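## Task

A test-sieve set (pan, sieve, cover) already sits in the tote. All three parts must finish entirely inside it. Carry the tote onto the steel shelf at the end wall so it rests there with nothing overhanging the shelf edge. No sieve or cover may have any bit of its lower rim (skirt) sitting down inside another part. One or both robots may be used. At the end, release everything and back the robots away. A robot that tips over or is left leaning means failure, and nothing may rely on a robot to hold it in place.

## Robot and tools

Robots: two identical Hello Robot Stretch 3 units, r1 and r2. Each has a two-wheel differential base (0.33 m long, 0.34 m wide, passive omni wheel at the back), a lift on a mast, and one telescoping arm that reaches out to the robot's right side, ending in a wrist and gripper. The base cannot strafe; to shift the gripper forward or back you drive the base. Turns pivot about the point between the drive wheels, 0.05 m behind the front edge. Stowed (arm in, wrist folded) the turning sweep has radius 0.28 m; an unfolded level wrist pokes outside it.

Frames: base frame has origin on the floor between the drive wheels, x forward, y left, z up. hand_pose is reported in it, located where closed fingertips meet. Odometry frame is the base frame at scene start; base_odometry counts wheel turns only, so slip looks like travel. Heading is positive to the left, range -3.142 to 3.142. Each robot reports in its own frames, so relative positions between robots come only from images, lidar_m, wrist_depth_mm and head_depth_mm.

execute_actions: argument actions is a list holding one action or none (empty list = just read state and images). The action is an object keyed "r1" and/or "r2". Per robot: base holds exactly one of translate_m (relative drive in metres from the current base position, forward positive, -1 to 1) or rotate_rad (relative turn in place, counter-clockwise/left positive, -3.2 to 3.2). joints holds absolute targets by name: lift_m 0 to 1.1 (arm height); arm_m 0 to 0.52 (extension); wrist_yaw_rad -1.345 to 4.42 (0 along the arm, positive toward the robot's front, 3.0 folded over the base); wrist_pitch_rad -1.57 to 0.451 (0 level, negative tips fingers down); wrist_roll_rad -2.911 to 2.911 (0 fingers side by side); gripper_m -0.089 to 0.179 (larger is wider; the actual fingertip gap is 0.007 to 0.025 less, and zero below 0.007); head_pan_rad -3.953 to 1.73 (0 forward, positive left, -1.57 looks along the arm); head_tilt_rad -1.53 to 0.419 (negative down). Optional contact_limits {"arm_m": n} with n the motor_effort percent (1 to 100) that stops the arm motion. cameras picks images: r1_head_camera, r1_nav_camera, r1_wrist_camera, the same for r2, or all; [] gives none. All motions in one action start together; none runs longer than 15 s. An unknown key or out-of-range value rejects the whole call. Omitted joints or bases may keep pushing toward an earlier target.

wait: seconds 0 to 10; commands nothing and returns state and images. zoom_image: camera plus region [x0, y0, x1, y1] in pixels from the top-left, at most 504 by 504, on that camera's latest full image. finished_scene: scene, the number of the scene being ended; irreversible, and reports success. Replying with no tool call ends everything.

Result lines: base_status and joint_status per motion: done (base: wheels turned the commanded amount, slip included), off_target (came to rest short and may still push), contact_stop, time_out, torque_fault (target dropped; holds where it stopped unless slack or off). An arm or lift that hits something firmly stops and goes slack until re-commanded; a slack lift can sag under load or be pushed up by closing fingers on a surface. Base, wrist and head have no contact stop and keep pushing. A wrist servo pushed hard for seconds shuts off for 10 s. on_its_own covers uncommanded joints; its "held at" is a target, not a position, and an effort outside the rest range suggests load or contact. motor_effort is percent of maximum, positive toward higher joint values, peak in brackets; readings are biased and noisy. Positive wheel effort pushes forward. lidar_m: 12 distances in metres from the base origin, 30-degree sectors counter-clockwise starting straight ahead (4th left, 7th behind, 10th right), plane 0.17 m above the floor, range 0.15 to 12 m, "-" = nothing; it misses clear objects and its own robot, may miss thin legs, and its own parts can block sectors 5, 6, 9, 10. wrist_depth_mm (45 to 1000) and head_depth_mm (280 to 4000, image sideways): 7x7 grids of median depth, top-left first. base_tilt in degrees, forward/right positive, with a fixed bias up to about 4. turned_by_wheels and turned_by_imu give turn since last result.

Speed: 0.30 m/s and 1.9 rad/s only when lift_m < 0.30, arm_m < 0.03 and wrist_yaw_rad > 2.54; otherwise 0.10 m/s and 0.63 rad/s. Base commands count from the last reported position; the robots keep holding commands while you think.

Gripping: command gripper_m below the object width (lower squeezes harder; stall guard may ease off, so resend a different value to re-squeeze). Release with at least 0.02 above the touch value. Neither reading nor done confirms a grasp; check images.

Avoid: robots pressing on each other (no state line reports it; any further drive after touching presses hard and can end the run). Shared loads: travel differs by up to 2.5 cm per metre between robots, which strains hands and can tip one. Fold or unfold the wrist only with lift_m 0.32 to 0.95, wrist_pitch_rad -0.4, roll near 0; once folded, lift may go down to 0.25. With yaw below -0.4 keep pitch at -0.5 or lower. Pushing a fixed object with the gripper above about 0.45 m, repeated pushes after a contact_stop, driving while holding something immovable, or snagging furniture (especially reversing) can tip the robot: reverse in small steps, free the gripper, lower lift to about 0.2. Avoid drops, slams, hard pushes and torque faults. Loose objects may occasionally get nudged by outside disturbances.

Each tool is called as name(argument=value, ...) on one line, values as JSON.

## Session

I'll start by looking at the current state of the scene.

execute_actions(actions=[])

Scene clock: 0.00 s.
r1.base_odometry: x=+0.000 y=+0.000 heading=+0.000 (m, m, rad; r1's odometry frame)
r1.turned_by_wheels: +0.000 (rad since the last result)
r1.turned_by_imu: +0.000 (rad since the last result)
r1.base_tilt: forward=+2.2 right=-2.5 (deg)
r1.lidar_m: 3.51 4.01 3.52 0.81 1.72 1.74 2.29 1.39 1.23 1.23 1.45 2.62
r1.head_depth_mm: 1720 2539 3424 3395 3346 3321 2281 / 1709 2508 3498 3473 3491 3415 2300 / 1697 2496 3649 3599 3547 3495 2343 / 1682 2438 3683 3718 3678 3610 2351 / 1684 2432 3834 3846 3844 3770 2344 / 1667 2408 3946 3940 3946 3756 2383 / 1653 2407 - - - 3836 2390
r1.base_status: not commanded
r1.joint_positions: lift_m=+0.598 arm_m=+0.003 wrist_yaw_rad=+2.914 wrist_pitch_rad=-0.509 wrist_roll_rad=+0.006 gripper_m=+0.037 head_pan_rad=-0.001 head_tilt_rad=-0.002
r1.joint_status: not commanded
r1.motor_effort: left_wheel=+0 right_wheel=-1 lift_m=+35 arm_m=+0 wrist_yaw_rad=+0 wrist_pitch_rad=+4 wrist_roll_rad=+0 gripper_m=+1 head_pan_rad=+0 head_tilt_rad=+1 (%)
r1.hand_pose: x=+0.0266 y=+0.0587 z=+0.5908 quat_wxyz=(+0.255, +0.702, +0.099, +0.658) (m; r1's base frame)
r1.wrist_depth_mm: - - - - - - - / - - - - - - - / - - - - - - - / - - - - - - - / 890 933 - 921 927 939 922 / 812 804 - 796 760 802 799 / 702 699 679 691 691 696 714
r2.base_odometry: x=+0.000 y=+0.000 heading=+0.000 (m, m, rad; r2's odometry frame)
r2.turned_by_wheels: +0.000 (rad since the last result)
r2.turned_by_imu: +0.000 (rad since the last result)
r2.base_tilt: forward=+0.8 right=-0.6 (deg)
r2.lidar_m: 0.88 0.89 1.07 2.04 3.04 3.68 3.83 1.29 1.40 5.63 1.58 0.99
r2.head_depth_mm: 901 901 904 903 904 907 909 / 882 883 885 888 886 887 890 / 863 864 870 869 871 869 872 / 845 849 849 854 851 854 856 / 832 833 834 835 835 837 838 / 817 816 819 820 821 823 825 / 803 803 801 805 806 807 807
r2.base_status: not commanded
r2.joint_positions: lift_m=+0.483 arm_m=-0.001 wrist_yaw_rad=+2.951 wrist_pitch_rad=-0.550 wrist_roll_rad=-0.001 gripper_m=+0.037 head_pan_rad=+0.014 head_tilt_rad=+0.010
r2.joint_status: not commanded
r2.motor_effort: left_wheel=+0 right_wheel=+0 lift_m=+30 arm_m=-1 wrist_yaw_rad=+1 wrist_pitch_rad=+4 wrist_roll_rad=+0 gripper_m=+0 head_pan_rad=+0 head_tilt_rad=+1 (%)
r2.hand_pose: x=+0.0179 y=+0.0584 z=+0.4672 quat_wxyz=(+0.256, +0.695, +0.127, +0.660) (m; r2's base frame)
r2.wrist_depth_mm: - - - - - - 815 / - - - - - - 856 / - - - - - - 870 / 975 963 979 991 971 975 890 / 836 832 830 804 843 820 816 / 712 717 - 709 - 698 688 / 627 622 - 625 612 614 624
pictures: r1_head_camera (sideways: a quarter turn clockwise sets it upright), r1_nav_camera (sideways: a quarter turn counterclockwise sets it upright), r1_wrist_camera, r2_head_camera (sideways: a quarter turn clockwise sets it upright), r2_nav_camera (sideways: a quarter turn counterclockwise sets it upright), r2_wrist_camera
Images, in order (width x height): r1_head_camera 896x504, r1_nav_camera 672x504, r1_wrist_camera 644x364, r2_head_camera 896x504, r2_nav_camera 672x504, r2_wrist_camera 644x364.

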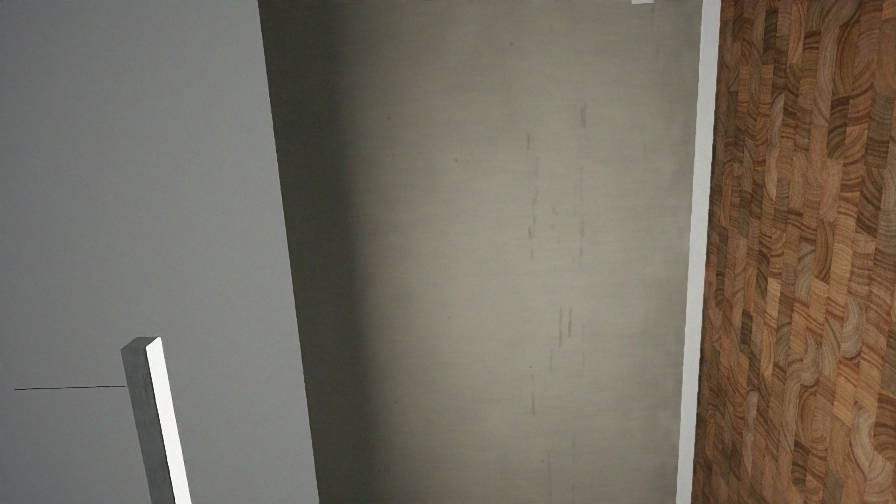

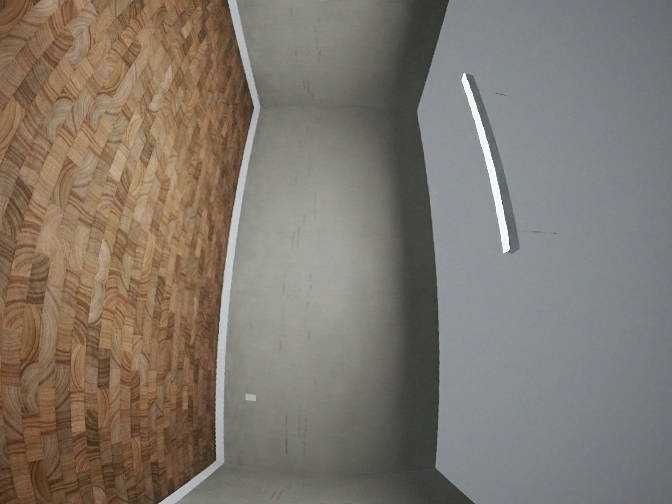

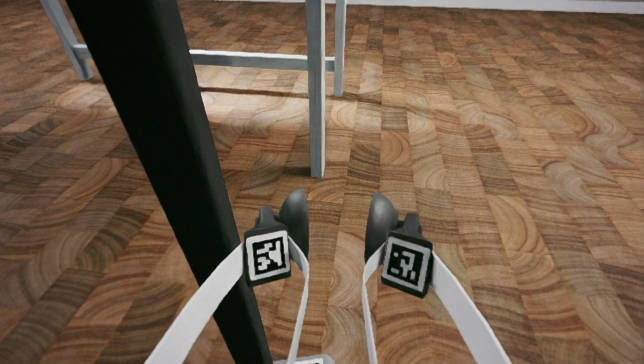

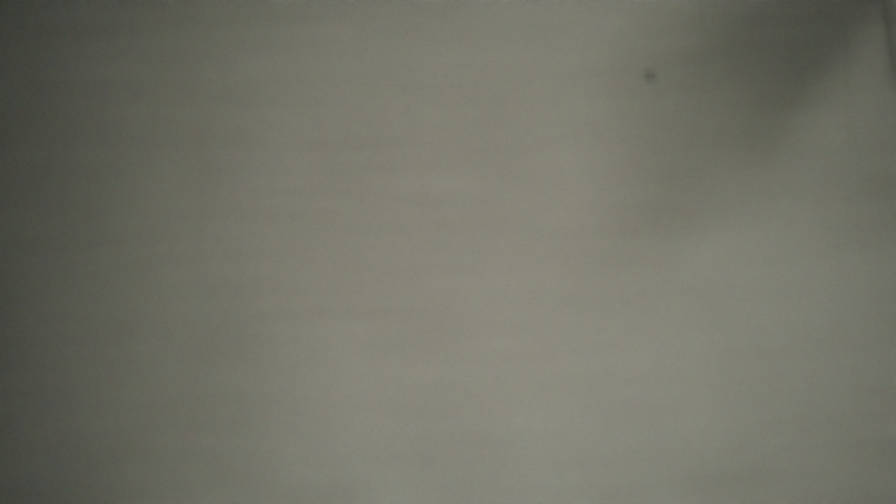

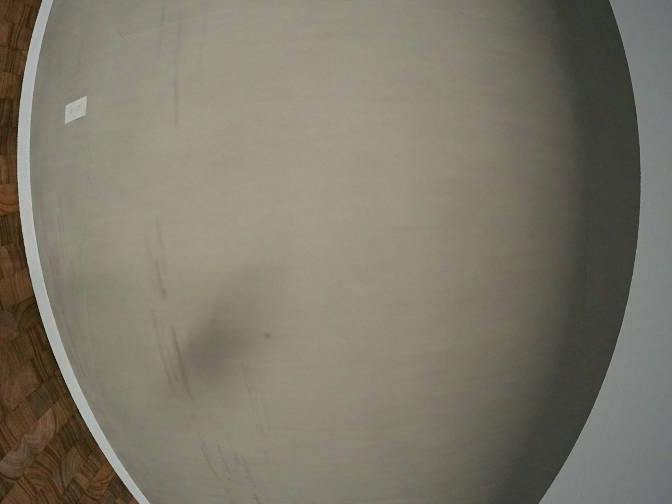

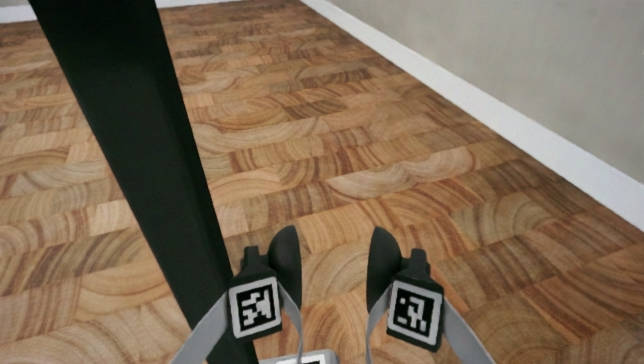

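execute_actions(actions=[{"r1": {"joints": {"head_pan_rad": 1.72, "head_tilt_rad": -0.45}}, "r2": {"joints": {"head_pan_rad": -2.5, "head_tilt_rad": -0.35}}}], cameras=["r1_head_camera", "r1_nav_camera", "r2_head_camera", "r2_nav_camera"])

Scene clock: 4.50 s.
r1.base_odometry: x=+0.000 y=+0.000 heading=+0.000 (m, m, rad; r1's odometry frame)
r1.turned_by_wheels: +0.000 (rad since the last result)
r1.turned_by_imu: +0.001 (rad since the last result)
r1.base_tilt: forward=+2.1 right=-2.4 (deg)
r1.lidar_m: 3.52 3.99 3.52 0.81 1.72 1.74 2.29 1.39 1.22 1.23 1.45 2.62
r1.head_depth_mm: 2922 3135 3370 3144 2275 1689 1353 / 3082 3298 3569 1403 1006 1585 1319 / 3171 3400 3716 1406 987 1702 1325 / 3340 3611 3884 1413 1037 1708 1371 / 3452 3801 - 1409 1105 1716 1367 / 3646 3954 - 1298 2009 1732 1399 / 3813 - - 1374 - - -
r1.base_status: not commanded
r1.joint_positions: lift_m=+0.598 arm_m=+0.003 wrist_yaw_rad=+2.914 wrist_pitch_rad=-0.509 wrist_roll_rad=+0.006 gripper_m=+0.037 head_pan_rad=+1.713 head_tilt_rad=-0.444
r1.joint_status: all done
r1.motor_effort: left_wheel=+1(1) right_wheel=+0(0) lift_m=+35(35) arm_m=-1(1) wrist_yaw_rad=+0(0) wrist_pitch_rad=+5(5) wrist_roll_rad=+0(0) gripper_m=+0(1) head_pan_rad=+4(40) head_tilt_rad=-3(32) (%)
r1.hand_pose: x=+0.0266 y=+0.0587 z=+0.5908 quat_wxyz=(+0.255, +0.702, +0.099, +0.658) (m; r1's base frame)
r1.wrist_depth_mm: - - - - - - - / - - - - - - - / - - - - - - - / - - - - - - - / 933 916 - 924 921 935 911 / 776 799 - 781 766 766 800 / 697 709 686 683 697 706 703
r2.base_odometry: x=+0.000 y=+0.000 heading=+0.000 (m, m, rad; r2's odometry frame)
r2.turned_by_wheels: +0.000 (rad since the last result)
r2.turned_by_imu: -0.001 (rad since the last result)
r2.base_tilt: forward=+0.7 right=-0.6 (deg)
r2.lidar_m: 0.88 0.89 1.07 2.03 3.06 3.71 3.82 1.29 1.39 5.64 1.58 0.98
r2.head_depth_mm: 3308 3491 3645 3489 2393 1825 1473 / 3440 3630 3883 3520 2400 1839 1484 / 3579 3776 - 2015 2337 1842 1488 / 3692 3970 - 1588 2133 1675 1493 / 3902 - - 1601 2454 1745 1496 / - - - 1623 2470 1769 1503 / - - - 1730 2475 1822 1509
r2.base_status: not commanded
r2.joint_positions: lift_m=+0.483 arm_m=-0.001 wrist_yaw_rad=+2.951 wrist_pitch_rad=-0.550 wrist_roll_rad=-0.001 gripper_m=+0.037 head_pan_rad=-2.493 head_tilt_rad=-0.345
r2.joint_status: all done
r2.motor_effort: left_wheel=+0(1) right_wheel=+0(0) lift_m=+30(30) arm_m=-1(1) wrist_yaw_rad=+0(1) wrist_pitch_rad=+4(4) wrist_roll_rad=+0(0) gripper_m=+0(1) head_pan_rad=-3(29) head_tilt_rad=-2(19) (%)
r2.hand_pose: x=+0.0179 y=+0.0584 z=+0.4672 quat_wxyz=(+0.256, +0.695, +0.127, +0.660) (m; r2's base frame)
r2.wrist_depth_mm: - - - - - - 823 / - - - - - - 830 / - - - - - - 873 / 983 954 999 972 963 956 890 / 831 824 825 815 859 825 820 / 713 716 - 708 - 704 705 / 628 626 - 631 599 626 617
pictures: r1_head_camera (sideways: a quarter turn clockwise sets it upright), r1_nav_camera (sideways: a quarter turn counterclockwise sets it upright), r2_head_camera (sideways: a quarter turn clockwise sets it upright), r2_nav_camera (sideways: a quarter turn counterclockwise sets it upright)
Images, in order (width x height): r1_head_camera 896x504, r1_nav_camera 672x504, r2_head_camera 896x504, r2_nav_camera 672x504.

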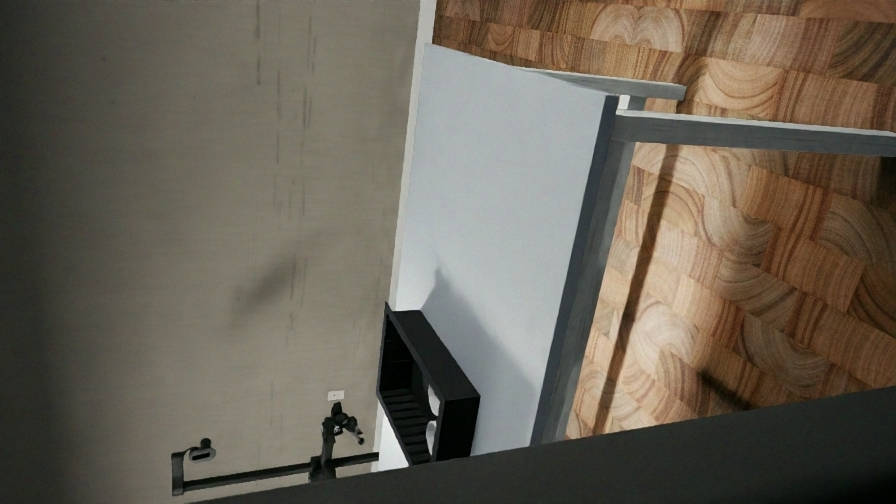

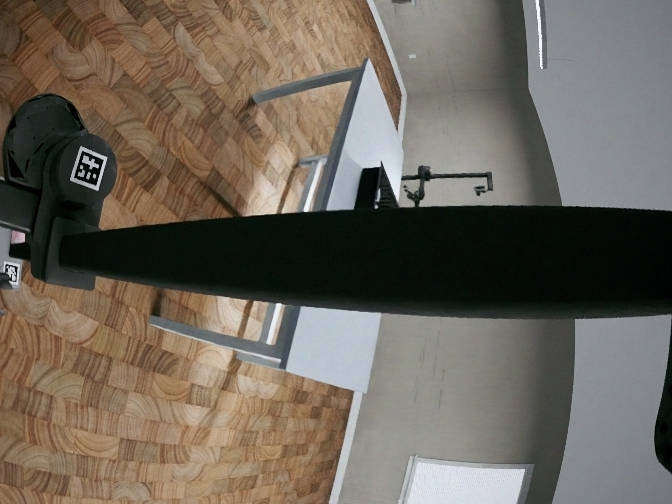

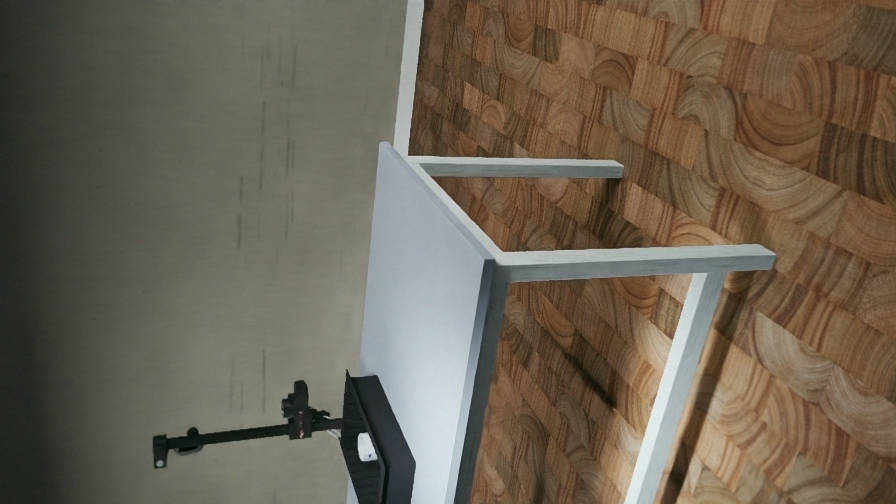

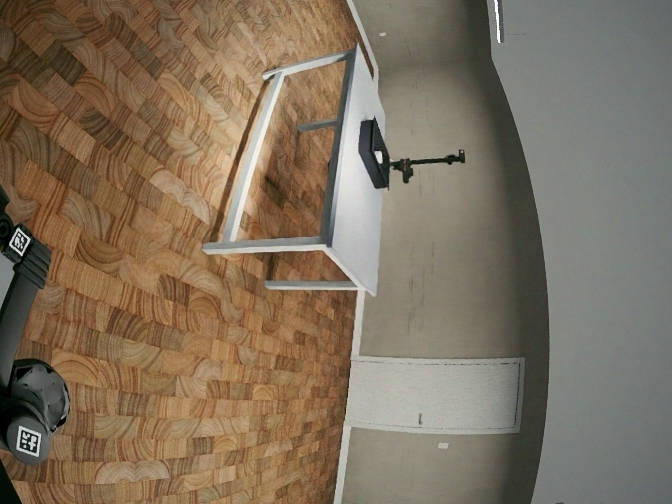

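execute_actions(actions=[{"r1": {"joints": {"head_pan_rad": -3.6, "head_tilt_rad": -0.3}}, "r2": {"joints": {"head_pan_rad": -3.95, "head_tilt_rad": -0.3}}}], cameras=["r1_head_camera", "r1_nav_camera", "r2_head_camera", "r2_nav_camera"])

zoom_image(camera="r2_head_camera", region=[200, 0, 600, 300])

Scene clock: 11.17 s.
r1.base_odometry: x=+0.000 y=+0.000 heading=+0.000 (m, m, rad; r1's odometry frame)
r1.turned_by_wheels: +0.000 (rad since the last result)
r1.turned_by_imu: +0.001 (rad since the last result)
r1.base_tilt: forward=+2.1 right=-2.4 (deg)
r1.lidar_m: 3.50 3.99 3.51 0.81 1.72 1.74 2.29 1.39 1.22 1.23 1.45 2.62
r1.head_depth_mm: 3267 - - - 2544 1958 1517 / 3152 - - - 2715 1936 1526 / 3143 - - - 2888 1999 1534 / 3125 - - - 2939 2018 1535 / 3384 - - - 2910 2031 1537 / 3321 - - - 2931 2027 1549 / 3285 - - - 2959 2044 1562
r1.base_status: not commanded
r1.joint_positions: lift_m=+0.598 arm_m=+0.003 wrist_yaw_rad=+2.914 wrist_pitch_rad=-0.509 wrist_roll_rad=+0.006 gripper_m=+0.037 head_pan_rad=-3.593 head_tilt_rad=-0.310
r1.joint_status: all done
r1.motor_effort: left_wheel=+1(0) right_wheel=+0(0) lift_m=+35(35) arm_m=+0(1) wrist_yaw_rad=+0(0) wrist_pitch_rad=+5(4) wrist_roll_rad=+0(0) gripper_m=+0(0) head_pan_rad=-4(40) head_tilt_rad=+5(20) (%)
r1.hand_pose: x=+0.0266 y=+0.0587 z=+0.5908 quat_wxyz=(+0.255, +0.702, +0.099, +0.658) (m; r1's base frame)
r1.wrist_depth_mm: - - - - - - - / - - - - - - - / - - - - - - - / - - - - - - - / 918 937 - 924 944 946 914 / 807 823 - 801 768 797 787 / 695 704 683 696 683 694 712
r2.base_odometry: x=+0.000 y=+0.000 heading=+0.000 (m, m, rad; r2's odometry frame)
r2.turned_by_wheels: +0.000 (rad since the last result)
r2.turned_by_imu: -0.001 (rad since the last result)
r2.base_tilt: forward=+0.7 right=-0.6 (deg)
r2.lidar_m: 0.88 0.89 1.07 2.03 3.05 3.69 3.82 1.29 1.40 5.63 1.58 0.98
r2.head_depth_mm: - - - - - - - / - - - - - - - / 2979 3151 3309 3521 2591 1919 1537 / 3152 3338 3578 3602 2582 1930 1549 / 3344 3584 3795 3902 2619 1941 1553 / 3562 3754 - - 2620 1945 1553 / 3849 - - - 2641 1943 1552
r2.base_status: not commanded
r2.joint_positions: lift_m=+0.483 arm_m=-0.001 wrist_yaw_rad=+2.951 wrist_pitch_rad=-0.550 wrist_roll_rad=-0.001 gripper_m=+0.037 head_pan_rad=-3.932 head_tilt_rad=-0.310
r2.joint_status: all done
joint sent to its limit — the command would take r2.head_pan_rad past its lower limit, so that joint was sent only as far as its limit.
r2.motor_effort: left_wheel=+0(0) right_wheel=-1(0) lift_m=+30(30) arm_m=-1(1) wrist_yaw_rad=+1(0) wrist_pitch_rad=+3(3) wrist_roll_rad=+0(0) gripper_m=+1(0) head_pan_rad=-2(29) head_tilt_rad=+3(8) (%)
r2.hand_pose: x=+0.0179 y=+0.0584 z=+0.4672 quat_wxyz=(+0.256, +0.695, +0.127, +0.660) (m; r2's base frame)
r2.wrist_depth_mm: - - - - - - 818 / - - - - - - 856 / - - - - - - 875 / 977 960 982 966 978 976 899 / 834 840 831 818 830 813 822 / 715 712 - 720 - 705 708 / 623 628 - 625 601 614 606
pictures: r1_head_camera (sideways: a quarter turn clockwise sets it upright), r1_nav_camera (sideways: a quarter turn counterclockwise sets it upright), r2_head_camera (sideways: a quarter turn clockwise sets it upright), r2_nav_camera (sideways: a quarter turn counterclockwise sets it upright)
Images, in order (width x height): r1_head_camera 896x504, r1_nav_camera 672x504, r2_head_camera 896x504, r2_nav_camera 672x504.

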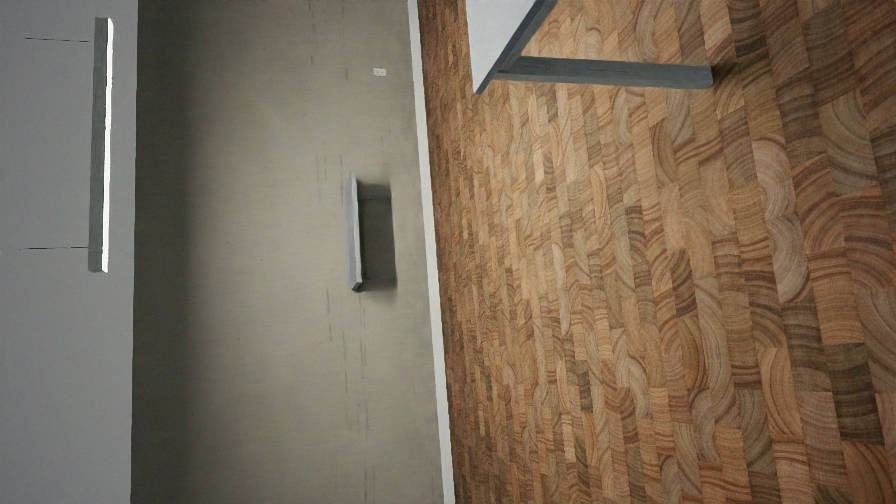

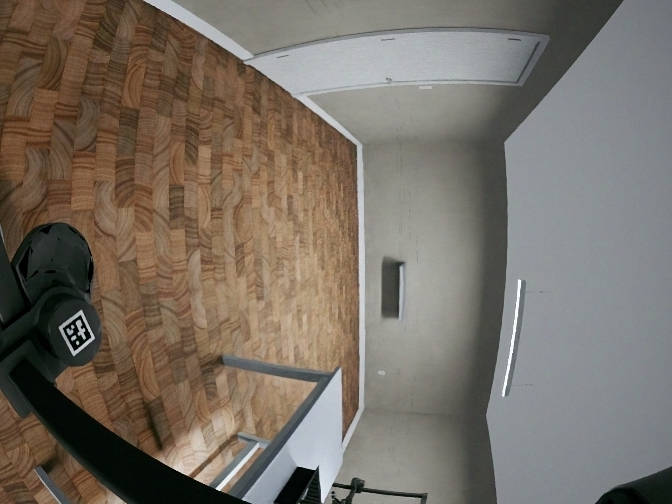

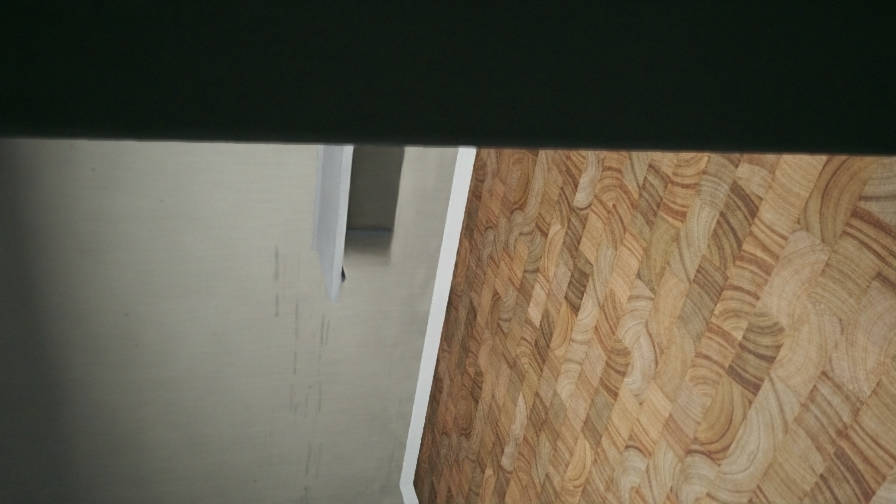

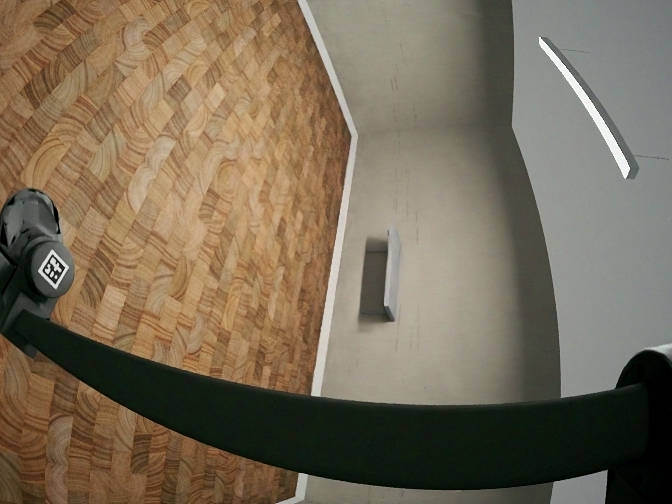

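Region (200, 0, 600, 300) of r2_head_camera's 896x504 image, scaled by 1.260, with more detail than that image has; it fills the top 378 rows of this view, and the rest is white.

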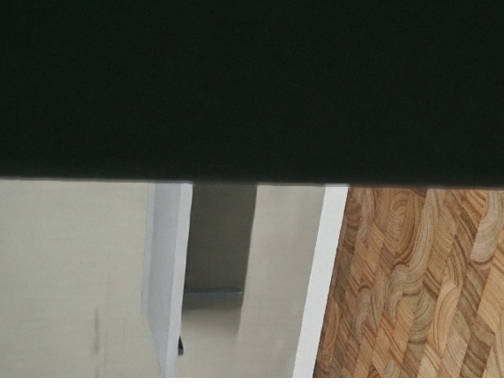

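execute_actions(actions=[{"r1": {"base": {"rotate_rad": 2.456}, "joints": {"lift_m": 0.28, "wrist_pitch_rad": -0.4, "wrist_yaw_rad": 3.0, "head_pan_rad": -0.55, "head_tilt_rad": -0.4}}, "r2": {"base": {"rotate_rad": -1.86}, "joints": {"lift_m": 0.28, "wrist_pitch_rad": -0.4, "wrist_yaw_rad": 3.0, "head_pan_rad": -0.37, "head_tilt_rad": -0.3}}}], cameras=["r1_head_camera", "r2_head_camera"])

Scene clock: 46.40 s.
r1.base_odometry: x=+0.000 y=+0.000 heading=+2.456 (m, m, rad; r1's odometry frame)
r1.turned_by_wheels: +2.456 (rad since the last result)
r1.turned_by_imu: +2.421 (rad since the last result)
r1.base_tilt: forward=+2.1 right=-2.5 (deg)
r1.lidar_m: 1.73 3.67 1.61 1.24 1.23 1.30 1.90 3.50 3.74 3.58 0.81 1.54
r1.head_depth_mm: 3100 3230 3422 3498 1005 933 1293 / 3241 3446 3615 1585 1005 1722 1408 / 3393 3607 3897 1586 1028 1807 1413 / 3590 3845 - 1489 1137 1807 1420 / 3837 - - 1564 1217 1812 1433 / - - - 1493 2161 1823 1431 / - - - 1652 2284 1831 1436
r1.base_status: done
r1.joint_positions: lift_m=+0.281 arm_m=+0.003 wrist_yaw_rad=+2.999 wrist_pitch_rad=-0.420 wrist_roll_rad=+0.006 gripper_m=+0.037 head_pan_rad=-0.557 head_tilt_rad=-0.396
r1.joint_status: all done
r1.motor_effort: left_wheel=-1(5) right_wheel=+2(9) lift_m=+15(35) arm_m=-1(1) wrist_yaw_rad=+1(3) wrist_pitch_rad=+7(7) wrist_roll_rad=+0(0) gripper_m=+0(1) head_pan_rad=+3(40) head_tilt_rad=-2(14) (%)
r1.hand_pose: x=+0.0106 y=+0.0741 z=+0.2930 quat_wxyz=(+0.197, +0.702, +0.097, +0.677) (m; r1's base frame)
r1.wrist_depth_mm: 910 977 - - - - - / - - - - - - - / 933 925 940 921 892 936 924 / 695 706 705 701 703 708 721 / 575 577 - 581 587 569 574 / 479 508 - - 469 480 490 / - - - - 420 420 421
r2.base_odometry: x=+0.000 y=+0.000 heading=-1.860 (m, m, rad; r2's odometry frame)
r2.turned_by_wheels: -1.860 (rad since the last result)
r2.turned_by_imu: -1.813 (rad since the last result)
r2.base_tilt: forward=+0.7 right=-0.6 (deg)
r2.lidar_m: 1.79 2.60 1.16 0.90 0.89 0.94 1.38 3.04 3.26 3.92 1.88 1.29
r2.head_depth_mm: 3631 3863 - 1617 2345 1849 1531 / 3958 - - 1624 2353 1850 1531 / - - - 1652 2570 1797 1540 / - - - 1792 2624 1874 1543 / - - - 1972 2616 1935 1548 / - - - 3288 2628 1956 1549 / - - - 3306 2473 1950 1561
r2.base_status: done
r2.joint_positions: lift_m=+0.280 arm_m=-0.001 wrist_yaw_rad=+2.999 wrist_pitch_rad=-0.421 wrist_roll_rad=-0.001 gripper_m=+0.037 head_pan_rad=-0.377 head_tilt_rad=-0.309
r2.joint_status: all done
r2.motor_effort: left_wheel=+2(13) right_wheel=-1(5) lift_m=+26(28) arm_m=+0(1) wrist_yaw_rad=+3(2) wrist_pitch_rad=+6(6) wrist_roll_rad=+0(0) gripper_m=+1(0) head_pan_rad=+3(30) head_tilt_rad=+3(2) (%)
r2.hand_pose: x=+0.0107 y=+0.0780 z=+0.2922 quat_wxyz=(+0.197, +0.700, +0.098, +0.680) (m; r2's base frame)
r2.wrist_depth_mm: 700 - 875 - - - - / 727 - 968 - - - - / 778 - 994 - - - - / 786 817 818 795 797 785 791 / 643 638 664 646 668 636 636 / 544 540 - 533 - 533 526 / 467 - - - 444 455 455
pictures: r1_head_camera (sideways: a quarter turn clockwise sets it upright), r2_head_camera (sideways: a quarter turn clockwise sets it upright)
Images, in order (width x height): r1_head_camera 896x504, r2_head_camera 896x504.

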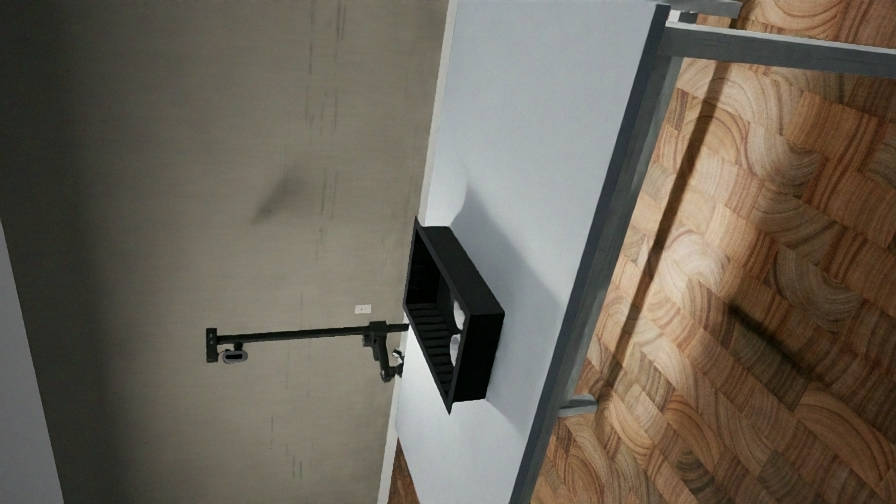

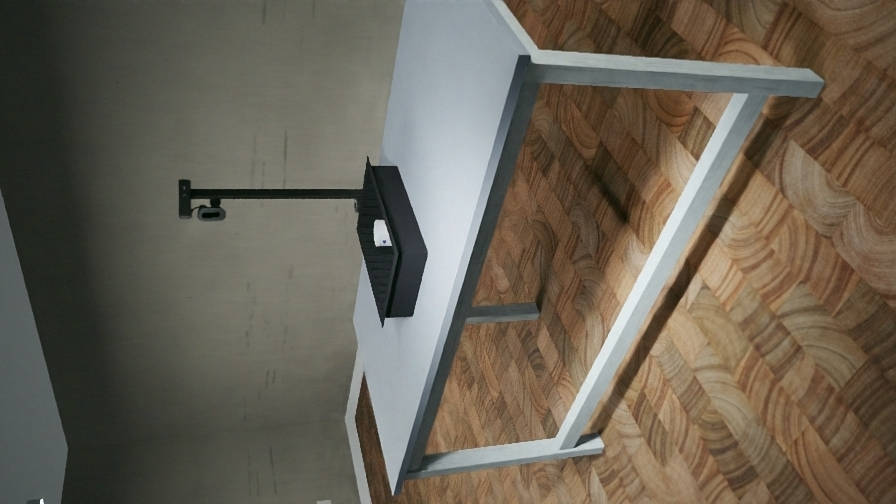

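zoom_image(camera="r1_head_camera", region=[380, 200, 540, 420])

zoom_image(camera="r2_head_camera", region=[330, 140, 450, 340])

Region (380, 200, 540, 420) of r1_head_camera's 896x504 image, scaled by 2.291, with more detail than that image has; it fills the left 367 columns of this view, and the rest is white.

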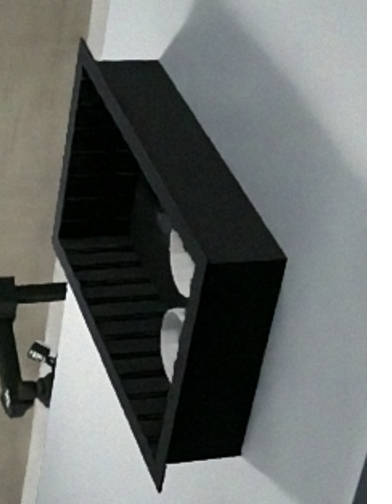

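Region (330, 140, 450, 340) of r2_head_camera's 896x504 image, scaled by 2.520, with more detail than that image has; it fills the left 302 columns of this view, and the rest is white.

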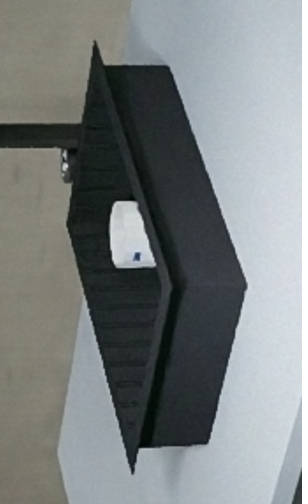

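execute_actions(actions=[{"r1": {"base": {"translate_m": 1.0}, "joints": {"head_pan_rad": -1.15, "head_tilt_rad": -0.7}}, "r2": {"base": {"translate_m": 0.9}, "joints": {"head_pan_rad": -0.8, "head_tilt_rad": -0.45}}}], cameras=["r1_head_camera", "r2_head_camera"])

Scene clock: 87.63 s.
r1.base_odometry: x=-0.774 y=+0.633 heading=+2.456 (m, m, rad; r1's odometry frame)
r1.turned_by_wheels: +0.000 (rad since the last result)
r1.turned_by_imu: +0.005 (rad since the last result)
r1.base_tilt: forward=+2.1 right=-2.4 (deg)
r1.lidar_m: 0.74 4.29 2.14 1.67 1.66 1.76 2.58 4.40 0.84 1.05 1.03 1.09
r1.head_depth_mm: 2725 3030 2969 883 688 613 1180 / 2705 3037 3072 818 692 614 1182 / 2697 3021 3070 810 690 599 1184 / 2672 3009 3045 883 687 600 1186 / 2676 2983 3066 818 685 601 1190 / 2642 2944 2890 892 693 602 1191 / 2576 2896 1981 894 695 586 1192
r1.base_status: done
r1.joint_positions: lift_m=+0.281 arm_m=+0.003 wrist_yaw_rad=+2.999 wrist_pitch_rad=-0.419 wrist_roll_rad=+0.006 gripper_m=+0.037 head_pan_rad=-1.143 head_tilt_rad=-0.691
r1.joint_status: all done
r1.motor_effort: left_wheel=-1(4) right_wheel=+2(9) lift_m=+15(15) arm_m=-1(1) wrist_yaw_rad=+1(1) wrist_pitch_rad=+7(7) wrist_roll_rad=+0(0) gripper_m=+0(0) head_pan_rad=-4(36) head_tilt_rad=-5(31) (%)
r1.hand_pose: x=+0.0106 y=+0.0742 z=+0.2931 quat_wxyz=(+0.197, +0.702, +0.097, +0.677) (m; r1's base frame)
r1.wrist_depth_mm: - - - - - - - / - - - - - - - / 909 910 910 910 912 928 916 / 716 705 693 721 715 699 707 / 569 575 - 579 600 571 578 / 493 501 - - 476 484 487 / - - - - 420 422 416
r2.base_odometry: x=-0.257 y=-0.863 heading=-1.860 (m, m, rad; r2's odometry frame)
r2.turned_by_wheels: +0.000 (rad since the last result)
r2.turned_by_imu: +0.002 (rad since the last result)
r2.base_tilt: forward=+0.8 right=-0.6 (deg)
r2.lidar_m: 1.21 3.68 1.65 1.28 1.27 1.35 1.98 3.85 4.10 0.79 0.77 0.82
r2.head_depth_mm: 2906 3144 3319 1159 884 1650 1371 / 2976 3201 3453 1167 907 1651 1367 / 2995 3255 3511 1173 938 1665 1306 / 3186 3446 3604 1123 970 1666 1315 / 3264 3523 3706 1080 998 1670 1316 / 3372 3631 3855 1122 1909 1683 1324 / 3528 3838 - 1202 1990 1686 1362
r2.base_status: done
r2.joint_positions: lift_m=+0.280 arm_m=-0.001 wrist_yaw_rad=+2.999 wrist_pitch_rad=-0.420 wrist_roll_rad=-0.001 gripper_m=+0.037 head_pan_rad=-0.793 head_tilt_rad=-0.445
r2.joint_status: all done
r2.motor_effort: left_wheel=+1(14) right_wheel=-1(5) lift_m=+27(27) arm_m=-1(1) wrist_yaw_rad=+1(1) wrist_pitch_rad=+6(6) wrist_roll_rad=+0(0) gripper_m=+0(1) head_pan_rad=-2(21) head_tilt_rad=-2(13) (%)
r2.hand_pose: x=+0.0106 y=+0.0781 z=+0.2923 quat_wxyz=(+0.197, +0.700, +0.098, +0.680) (m; r2's base frame)
r2.wrist_depth_mm: 945 - - - - - - / - - - - - - - / - - - - - - - / 803 817 807 789 797 788 785 / 656 644 656 645 666 642 634 / 538 537 - 541 - 529 534 / 457 - - - 446 457 461
pictures: r1_head_camera (sideways: a quarter turn clockwise sets it upright), r2_head_camera (sideways: a quarter turn clockwise sets it upright)
Images, in order (width x height): r1_head_camera 896x504, r2_head_camera 896x504.

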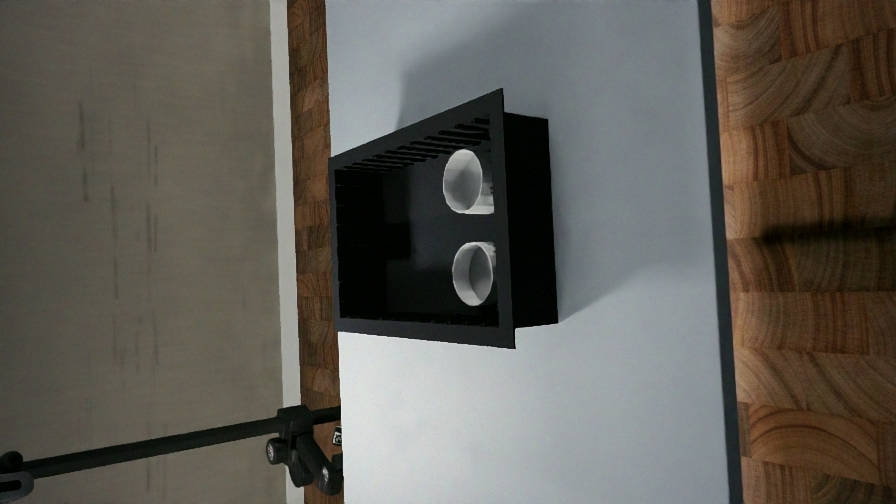

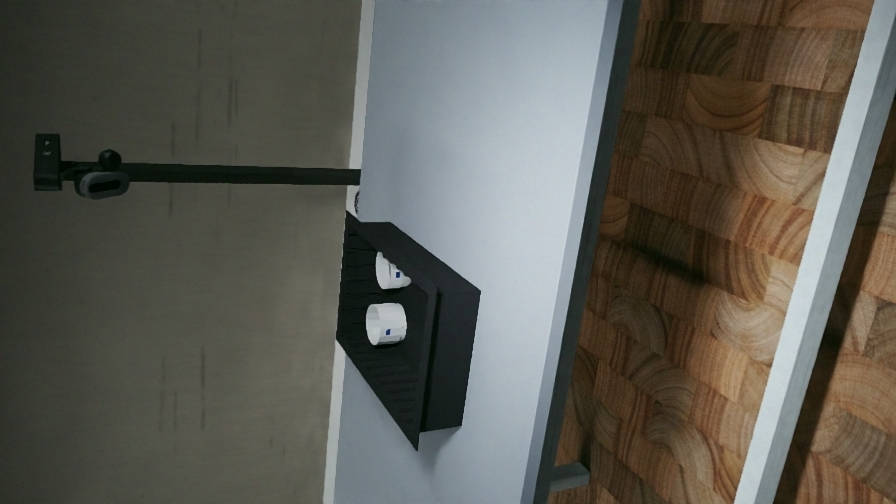

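zoom_image(camera="r2_head_camera", region=[320, 200, 500, 460])

zoom_image(camera="r1_head_camera", region=[320, 80, 580, 360])

Region (320, 200, 500, 460) of r2_head_camera's 896x504 image, scaled by 1.938, with more detail than that image has; it fills the left 349 columns of this view, and the rest is white.

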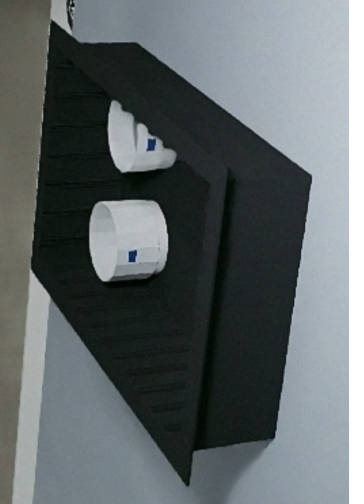

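Region (320, 80, 580, 360) of r1_head_camera's 896x504 image, scaled by 1.800, with more detail than that image has; it fills the left 468 columns of this view, and the rest is white.

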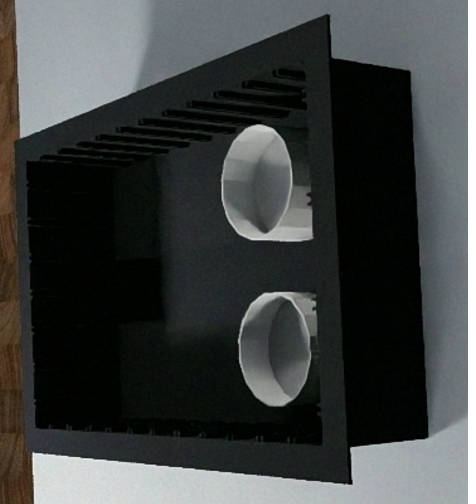

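execute_actions(actions=[{"r1": {"base": {"rotate_rad": 0.437}, "joints": {"lift_m": 0.4}}, "r2": {"base": {"rotate_rad": -0.234}}}], cameras=[])

execute_actions(actions=[{"r1": {"joints": {"lift_m": 0.8, "wrist_yaw_rad": 1.57, "head_pan_rad": -0.15, "head_tilt_rad": -0.2}}, "r2": {"base": {"translate_m": 0.627}, "joints": {"head_pan_rad": -0.95, "head_tilt_rad": -0.7}}}], cameras=["r1_head_camera", "r2_head_camera"])

Scene clock: 105.70 s.
r1.base_odometry: x=-0.774 y=+0.633 heading=+2.893 (m, m, rad; r1's odometry frame)
r1.turned_by_wheels: +0.437 (rad since the last result)
r1.turned_by_imu: +0.432 (rad since the last result)
r1.base_tilt: forward=+2.2 right=-2.5 (deg)
r1.lidar_m: 4.30 2.34 1.72 1.65 1.71 2.32 4.41 0.84 1.07 1.03 1.06 0.74
r1.head_depth_mm: 2572 2839 3031 877 649 567 1179 / 2588 2897 3037 833 669 581 1178 / 2755 3055 2023 887 693 599 1178 / 2901 3181 1232 889 691 1300 1187 / 2998 3357 1236 890 695 1336 1191 / 3119 3508 1312 890 696 1407 1187 / 3204 3698 3068 896 719 1411 1179
r1.base_status: done
r1.joint_positions: lift_m=+0.399 arm_m=+0.003 wrist_yaw_rad=+2.999 wrist_pitch_rad=-0.419 wrist_roll_rad=+0.006 gripper_m=+0.037 head_pan_rad=-1.143 head_tilt_rad=-0.692
r1.joint_status: all done
r1.motor_effort: left_wheel=-1(5) right_wheel=+2(9) lift_m=+50(49) arm_m=-1(1) wrist_yaw_rad=+1(1) wrist_pitch_rad=+7(7) wrist_roll_rad=+0(0) gripper_m=+0(1) head_pan_rad=-3(3) head_tilt_rad=-5(5) (%)
r1.hand_pose: x=+0.0106 y=+0.0742 z=+0.4116 quat_wxyz=(+0.197, +0.702, +0.097, +0.677) (m; r1's base frame)
r1.wrist_depth_mm: - - - - - - - / - - - - - - - / - - - - - - - / 945 885 911 923 940 917 916 / 760 746 - 747 740 742 731 / 634 629 - 611 621 609 640 / 539 535 - 561 534 535 549
r2.base_odometry: x=-0.257 y=-0.863 heading=-2.094 (m, m, rad; r2's odometry frame)
r2.turned_by_wheels: -0.234 (rad since the last result)
r2.turned_by_imu: -0.230 (rad since the last result)
r2.base_tilt: forward=+0.6 right=-0.6 (deg)
r2.lidar_m: 0.97 4.82 2.11 1.37 1.26 1.27 1.58 3.22 3.90 3.78 0.77 0.78
r2.head_depth_mm: 2919 3171 3404 1223 893 1002 1143 / 2962 3258 3444 1169 909 1660 1373 / 3008 3206 3494 1173 916 1659 1375 / 3012 3266 3482 1182 930 1669 1281 / 3015 3290 3517 1189 942 1676 1289 / 2979 3273 3454 1137 954 1687 1321 / 3081 3383 3558 1046 954 1684 1322
r2.base_status: done
r2.joint_positions: lift_m=+0.280 arm_m=-0.001 wrist_yaw_rad=+2.999 wrist_pitch_rad=-0.420 wrist_roll_rad=-0.001 gripper_m=+0.037 head_pan_rad=-0.793 head_tilt_rad=-0.445
r2.joint_status: not commanded
r2.motor_effort: left_wheel=+2(13) right_wheel=-2(6) lift_m=+26(26) arm_m=-1(1) wrist_yaw_rad=+1(1) wrist_pitch_rad=+6(6) wrist_roll_rad=+0(0) gripper_m=+2(1) head_pan_rad=-2(2) head_tilt_rad=-2(2) (%)
r2.hand_pose: x=+0.0106 y=+0.0781 z=+0.2923 quat_wxyz=(+0.197, +0.700, +0.098, +0.680) (m; r2's base frame)
r2.wrist_depth_mm: 979 - - - - - - / - - - - - - - / - - - - - - - / 805 814 800 795 807 805 790 / 648 640 658 646 674 635 637 / 538 535 - 529 - 536 532 / 465 - - - 442 457 454
pictures: none
No camera images: the call's "cameras" was empty. Leave "cameras" out to get every camera's image.

Scene clock: 110.17 s.
r1.base_odometry: x=-0.774 y=+0.633 heading=+2.893 (m, m, rad; r1's odometry frame)
r1.turned_by_wheels: +0.000 (rad since the last result)
r1.turned_by_imu: +0.001 (rad since the last result)
r1.base_tilt: forward=+2.1 right=-2.5 (deg)
r1.lidar_m: 4.29 2.34 1.72 1.65 1.71 2.31 4.40 0.84 1.07 1.03 1.06 0.74
r1.head_depth_mm: 2286 - - - 3559 2284 753 / 2420 - - - 3644 2282 1692 / 2387 - - - 3645 2318 1688 / 2388 - - - 3644 2357 1710 / 2228 - - - 3699 2362 1714 / 2490 - - - 3743 2350 1738 / 2484 - - - 3812 2379 1735
r1.base_status: not commanded
r1.joint_positions: lift_m=+0.799 arm_m=+0.003 wrist_yaw_rad=+1.572 wrist_pitch_rad=-0.419 wrist_roll_rad=+0.006 gripper_m=+0.037 head_pan_rad=-0.157 head_tilt_rad=-0.211
r1.joint_status: all done
r1.motor_effort: left_wheel=-1(1) right_wheel=+2(2) lift_m=+50(54) arm_m=-1(1) wrist_yaw_rad=-3(4) wrist_pitch_rad=+7(7) wrist_roll_rad=+0(0) gripper_m=+0(0) head_pan_rad=+4(40) head_tilt_rad=+6(38) (%)
r1.hand_pose: x=+0.2029 y=-0.1477 z=+0.8117 quat_wxyz=(+0.592, +0.594, -0.386, +0.383) (m; r1's base frame)
r1.wrist_depth_mm: - - - - - - - / - - - - - 544 544 / - - - - - 428 376 / - - - - - 657 291 / - - - - 769 - 256 / - - - - - - 293 / 936 930 911 947 958 936 943
r2.base_odometry: x=-0.570 y=-1.406 heading=-2.094 (m, m, rad; r2's odometry frame)
r2.turned_by_wheels: +0.000 (rad since the last result)
r2.turned_by_imu: +0.002 (rad since the last result)
r2.base_tilt: forward=+0.7 right=-0.5 (deg)
r2.lidar_m: 0.49 4.35 2.74 1.79 1.65 1.66 2.08 4.25 0.65 0.42 0.39 0.39
r2.head_depth_mm: 2788 3036 996 790 653 1288 1196 / 2806 3005 999 792 656 1284 1194 / 2779 2991 942 702 658 1293 1199 / 2677 3022 942 794 659 600 1203 / 1292 2946 936 795 661 602 1202 / 2676 2952 943 730 663 602 1208 / 2701 2962 1026 806 665 605 1212
r2.base_status: done
r2.joint_positions: lift_m=+0.280 arm_m=-0.001 wrist_yaw_rad=+2.999 wrist_pitch_rad=-0.420 wrist_roll_rad=-0.001 gripper_m=+0.037 head_pan_rad=-0.943 head_tilt_rad=-0.691
r2.joint_status: all done
r2.motor_effort: left_wheel=+2(15) right_wheel=-1(5) lift_m=+27(26) arm_m=-1(1) wrist_yaw_rad=+0(1) wrist_pitch_rad=+6(6) wrist_roll_rad=+0(0) gripper_m=+1(0) head_pan_rad=-3(15) head_tilt_rad=-3(15) (%)
r2.hand_pose: x=+0.0106 y=+0.0781 z=+0.2924 quat_wxyz=(+0.197, +0.700, +0.098, +0.680) (m; r2's base frame)
r2.wrist_depth_mm: - - - - - - - / - - - - - - - / - - - - - - - / 829 810 809 807 797 793 783 / 650 652 657 636 659 639 633 / 542 544 - 536 - 531 531 / 465 - - - 445 462 451
pictures: r1_head_camera (sideways: a quarter turn clockwise sets it upright), r2_head_camera (sideways: a quarter turn clockwise sets it upright)
Images, in order (width x height): r1_head_camera 896x504, r2_head_camera 896x504.

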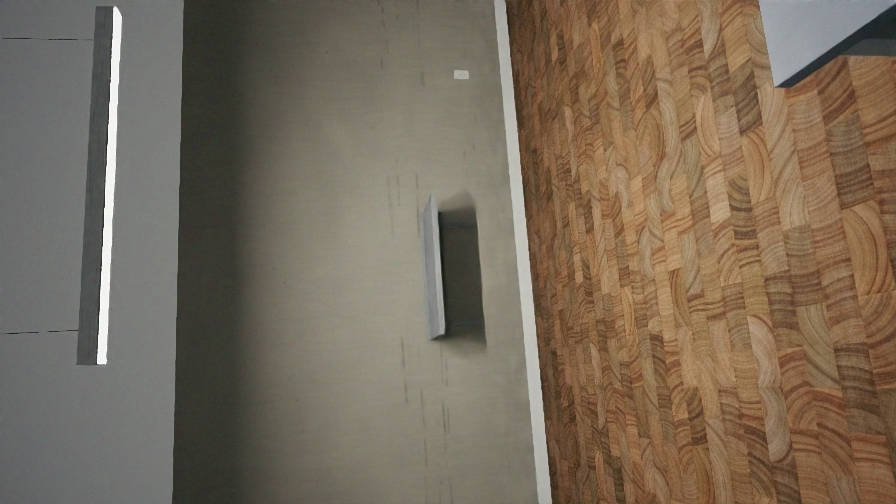

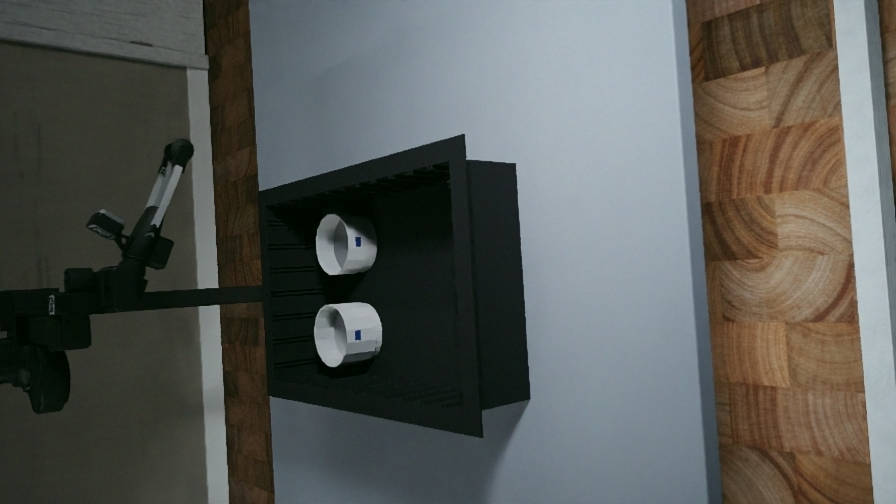

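zoom_image(camera="r2_head_camera", region=[260, 190, 440, 390])

zoom_image(camera="r1_head_camera", region=[390, 170, 560, 370])

Region (260, 190, 440, 390) of r2_head_camera's 896x504 image, scaled by 2.520, with more detail than that image has; it fills the left 454 columns of this view, and the rest is white.

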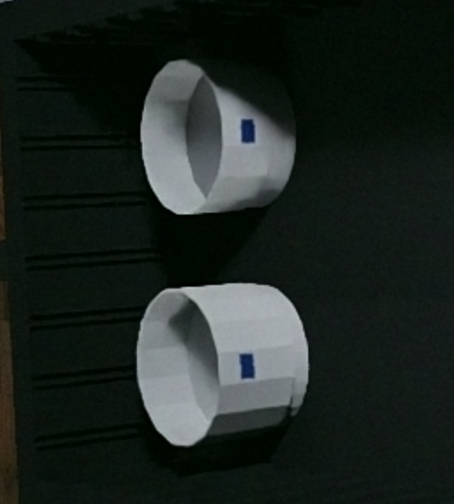

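Region (390, 170, 560, 370) of r1_head_camera's 896x504 image, scaled by 2.520, with more detail than that image has; it fills the left 428 columns of this view, and the rest is white.

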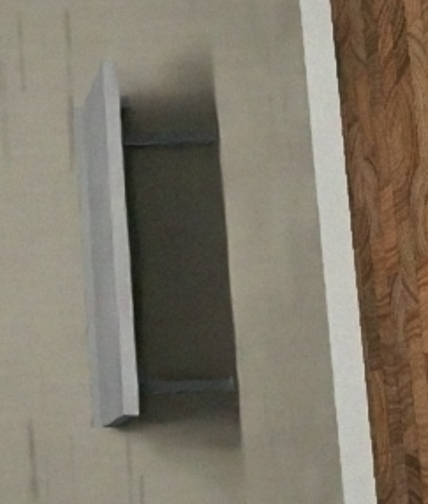

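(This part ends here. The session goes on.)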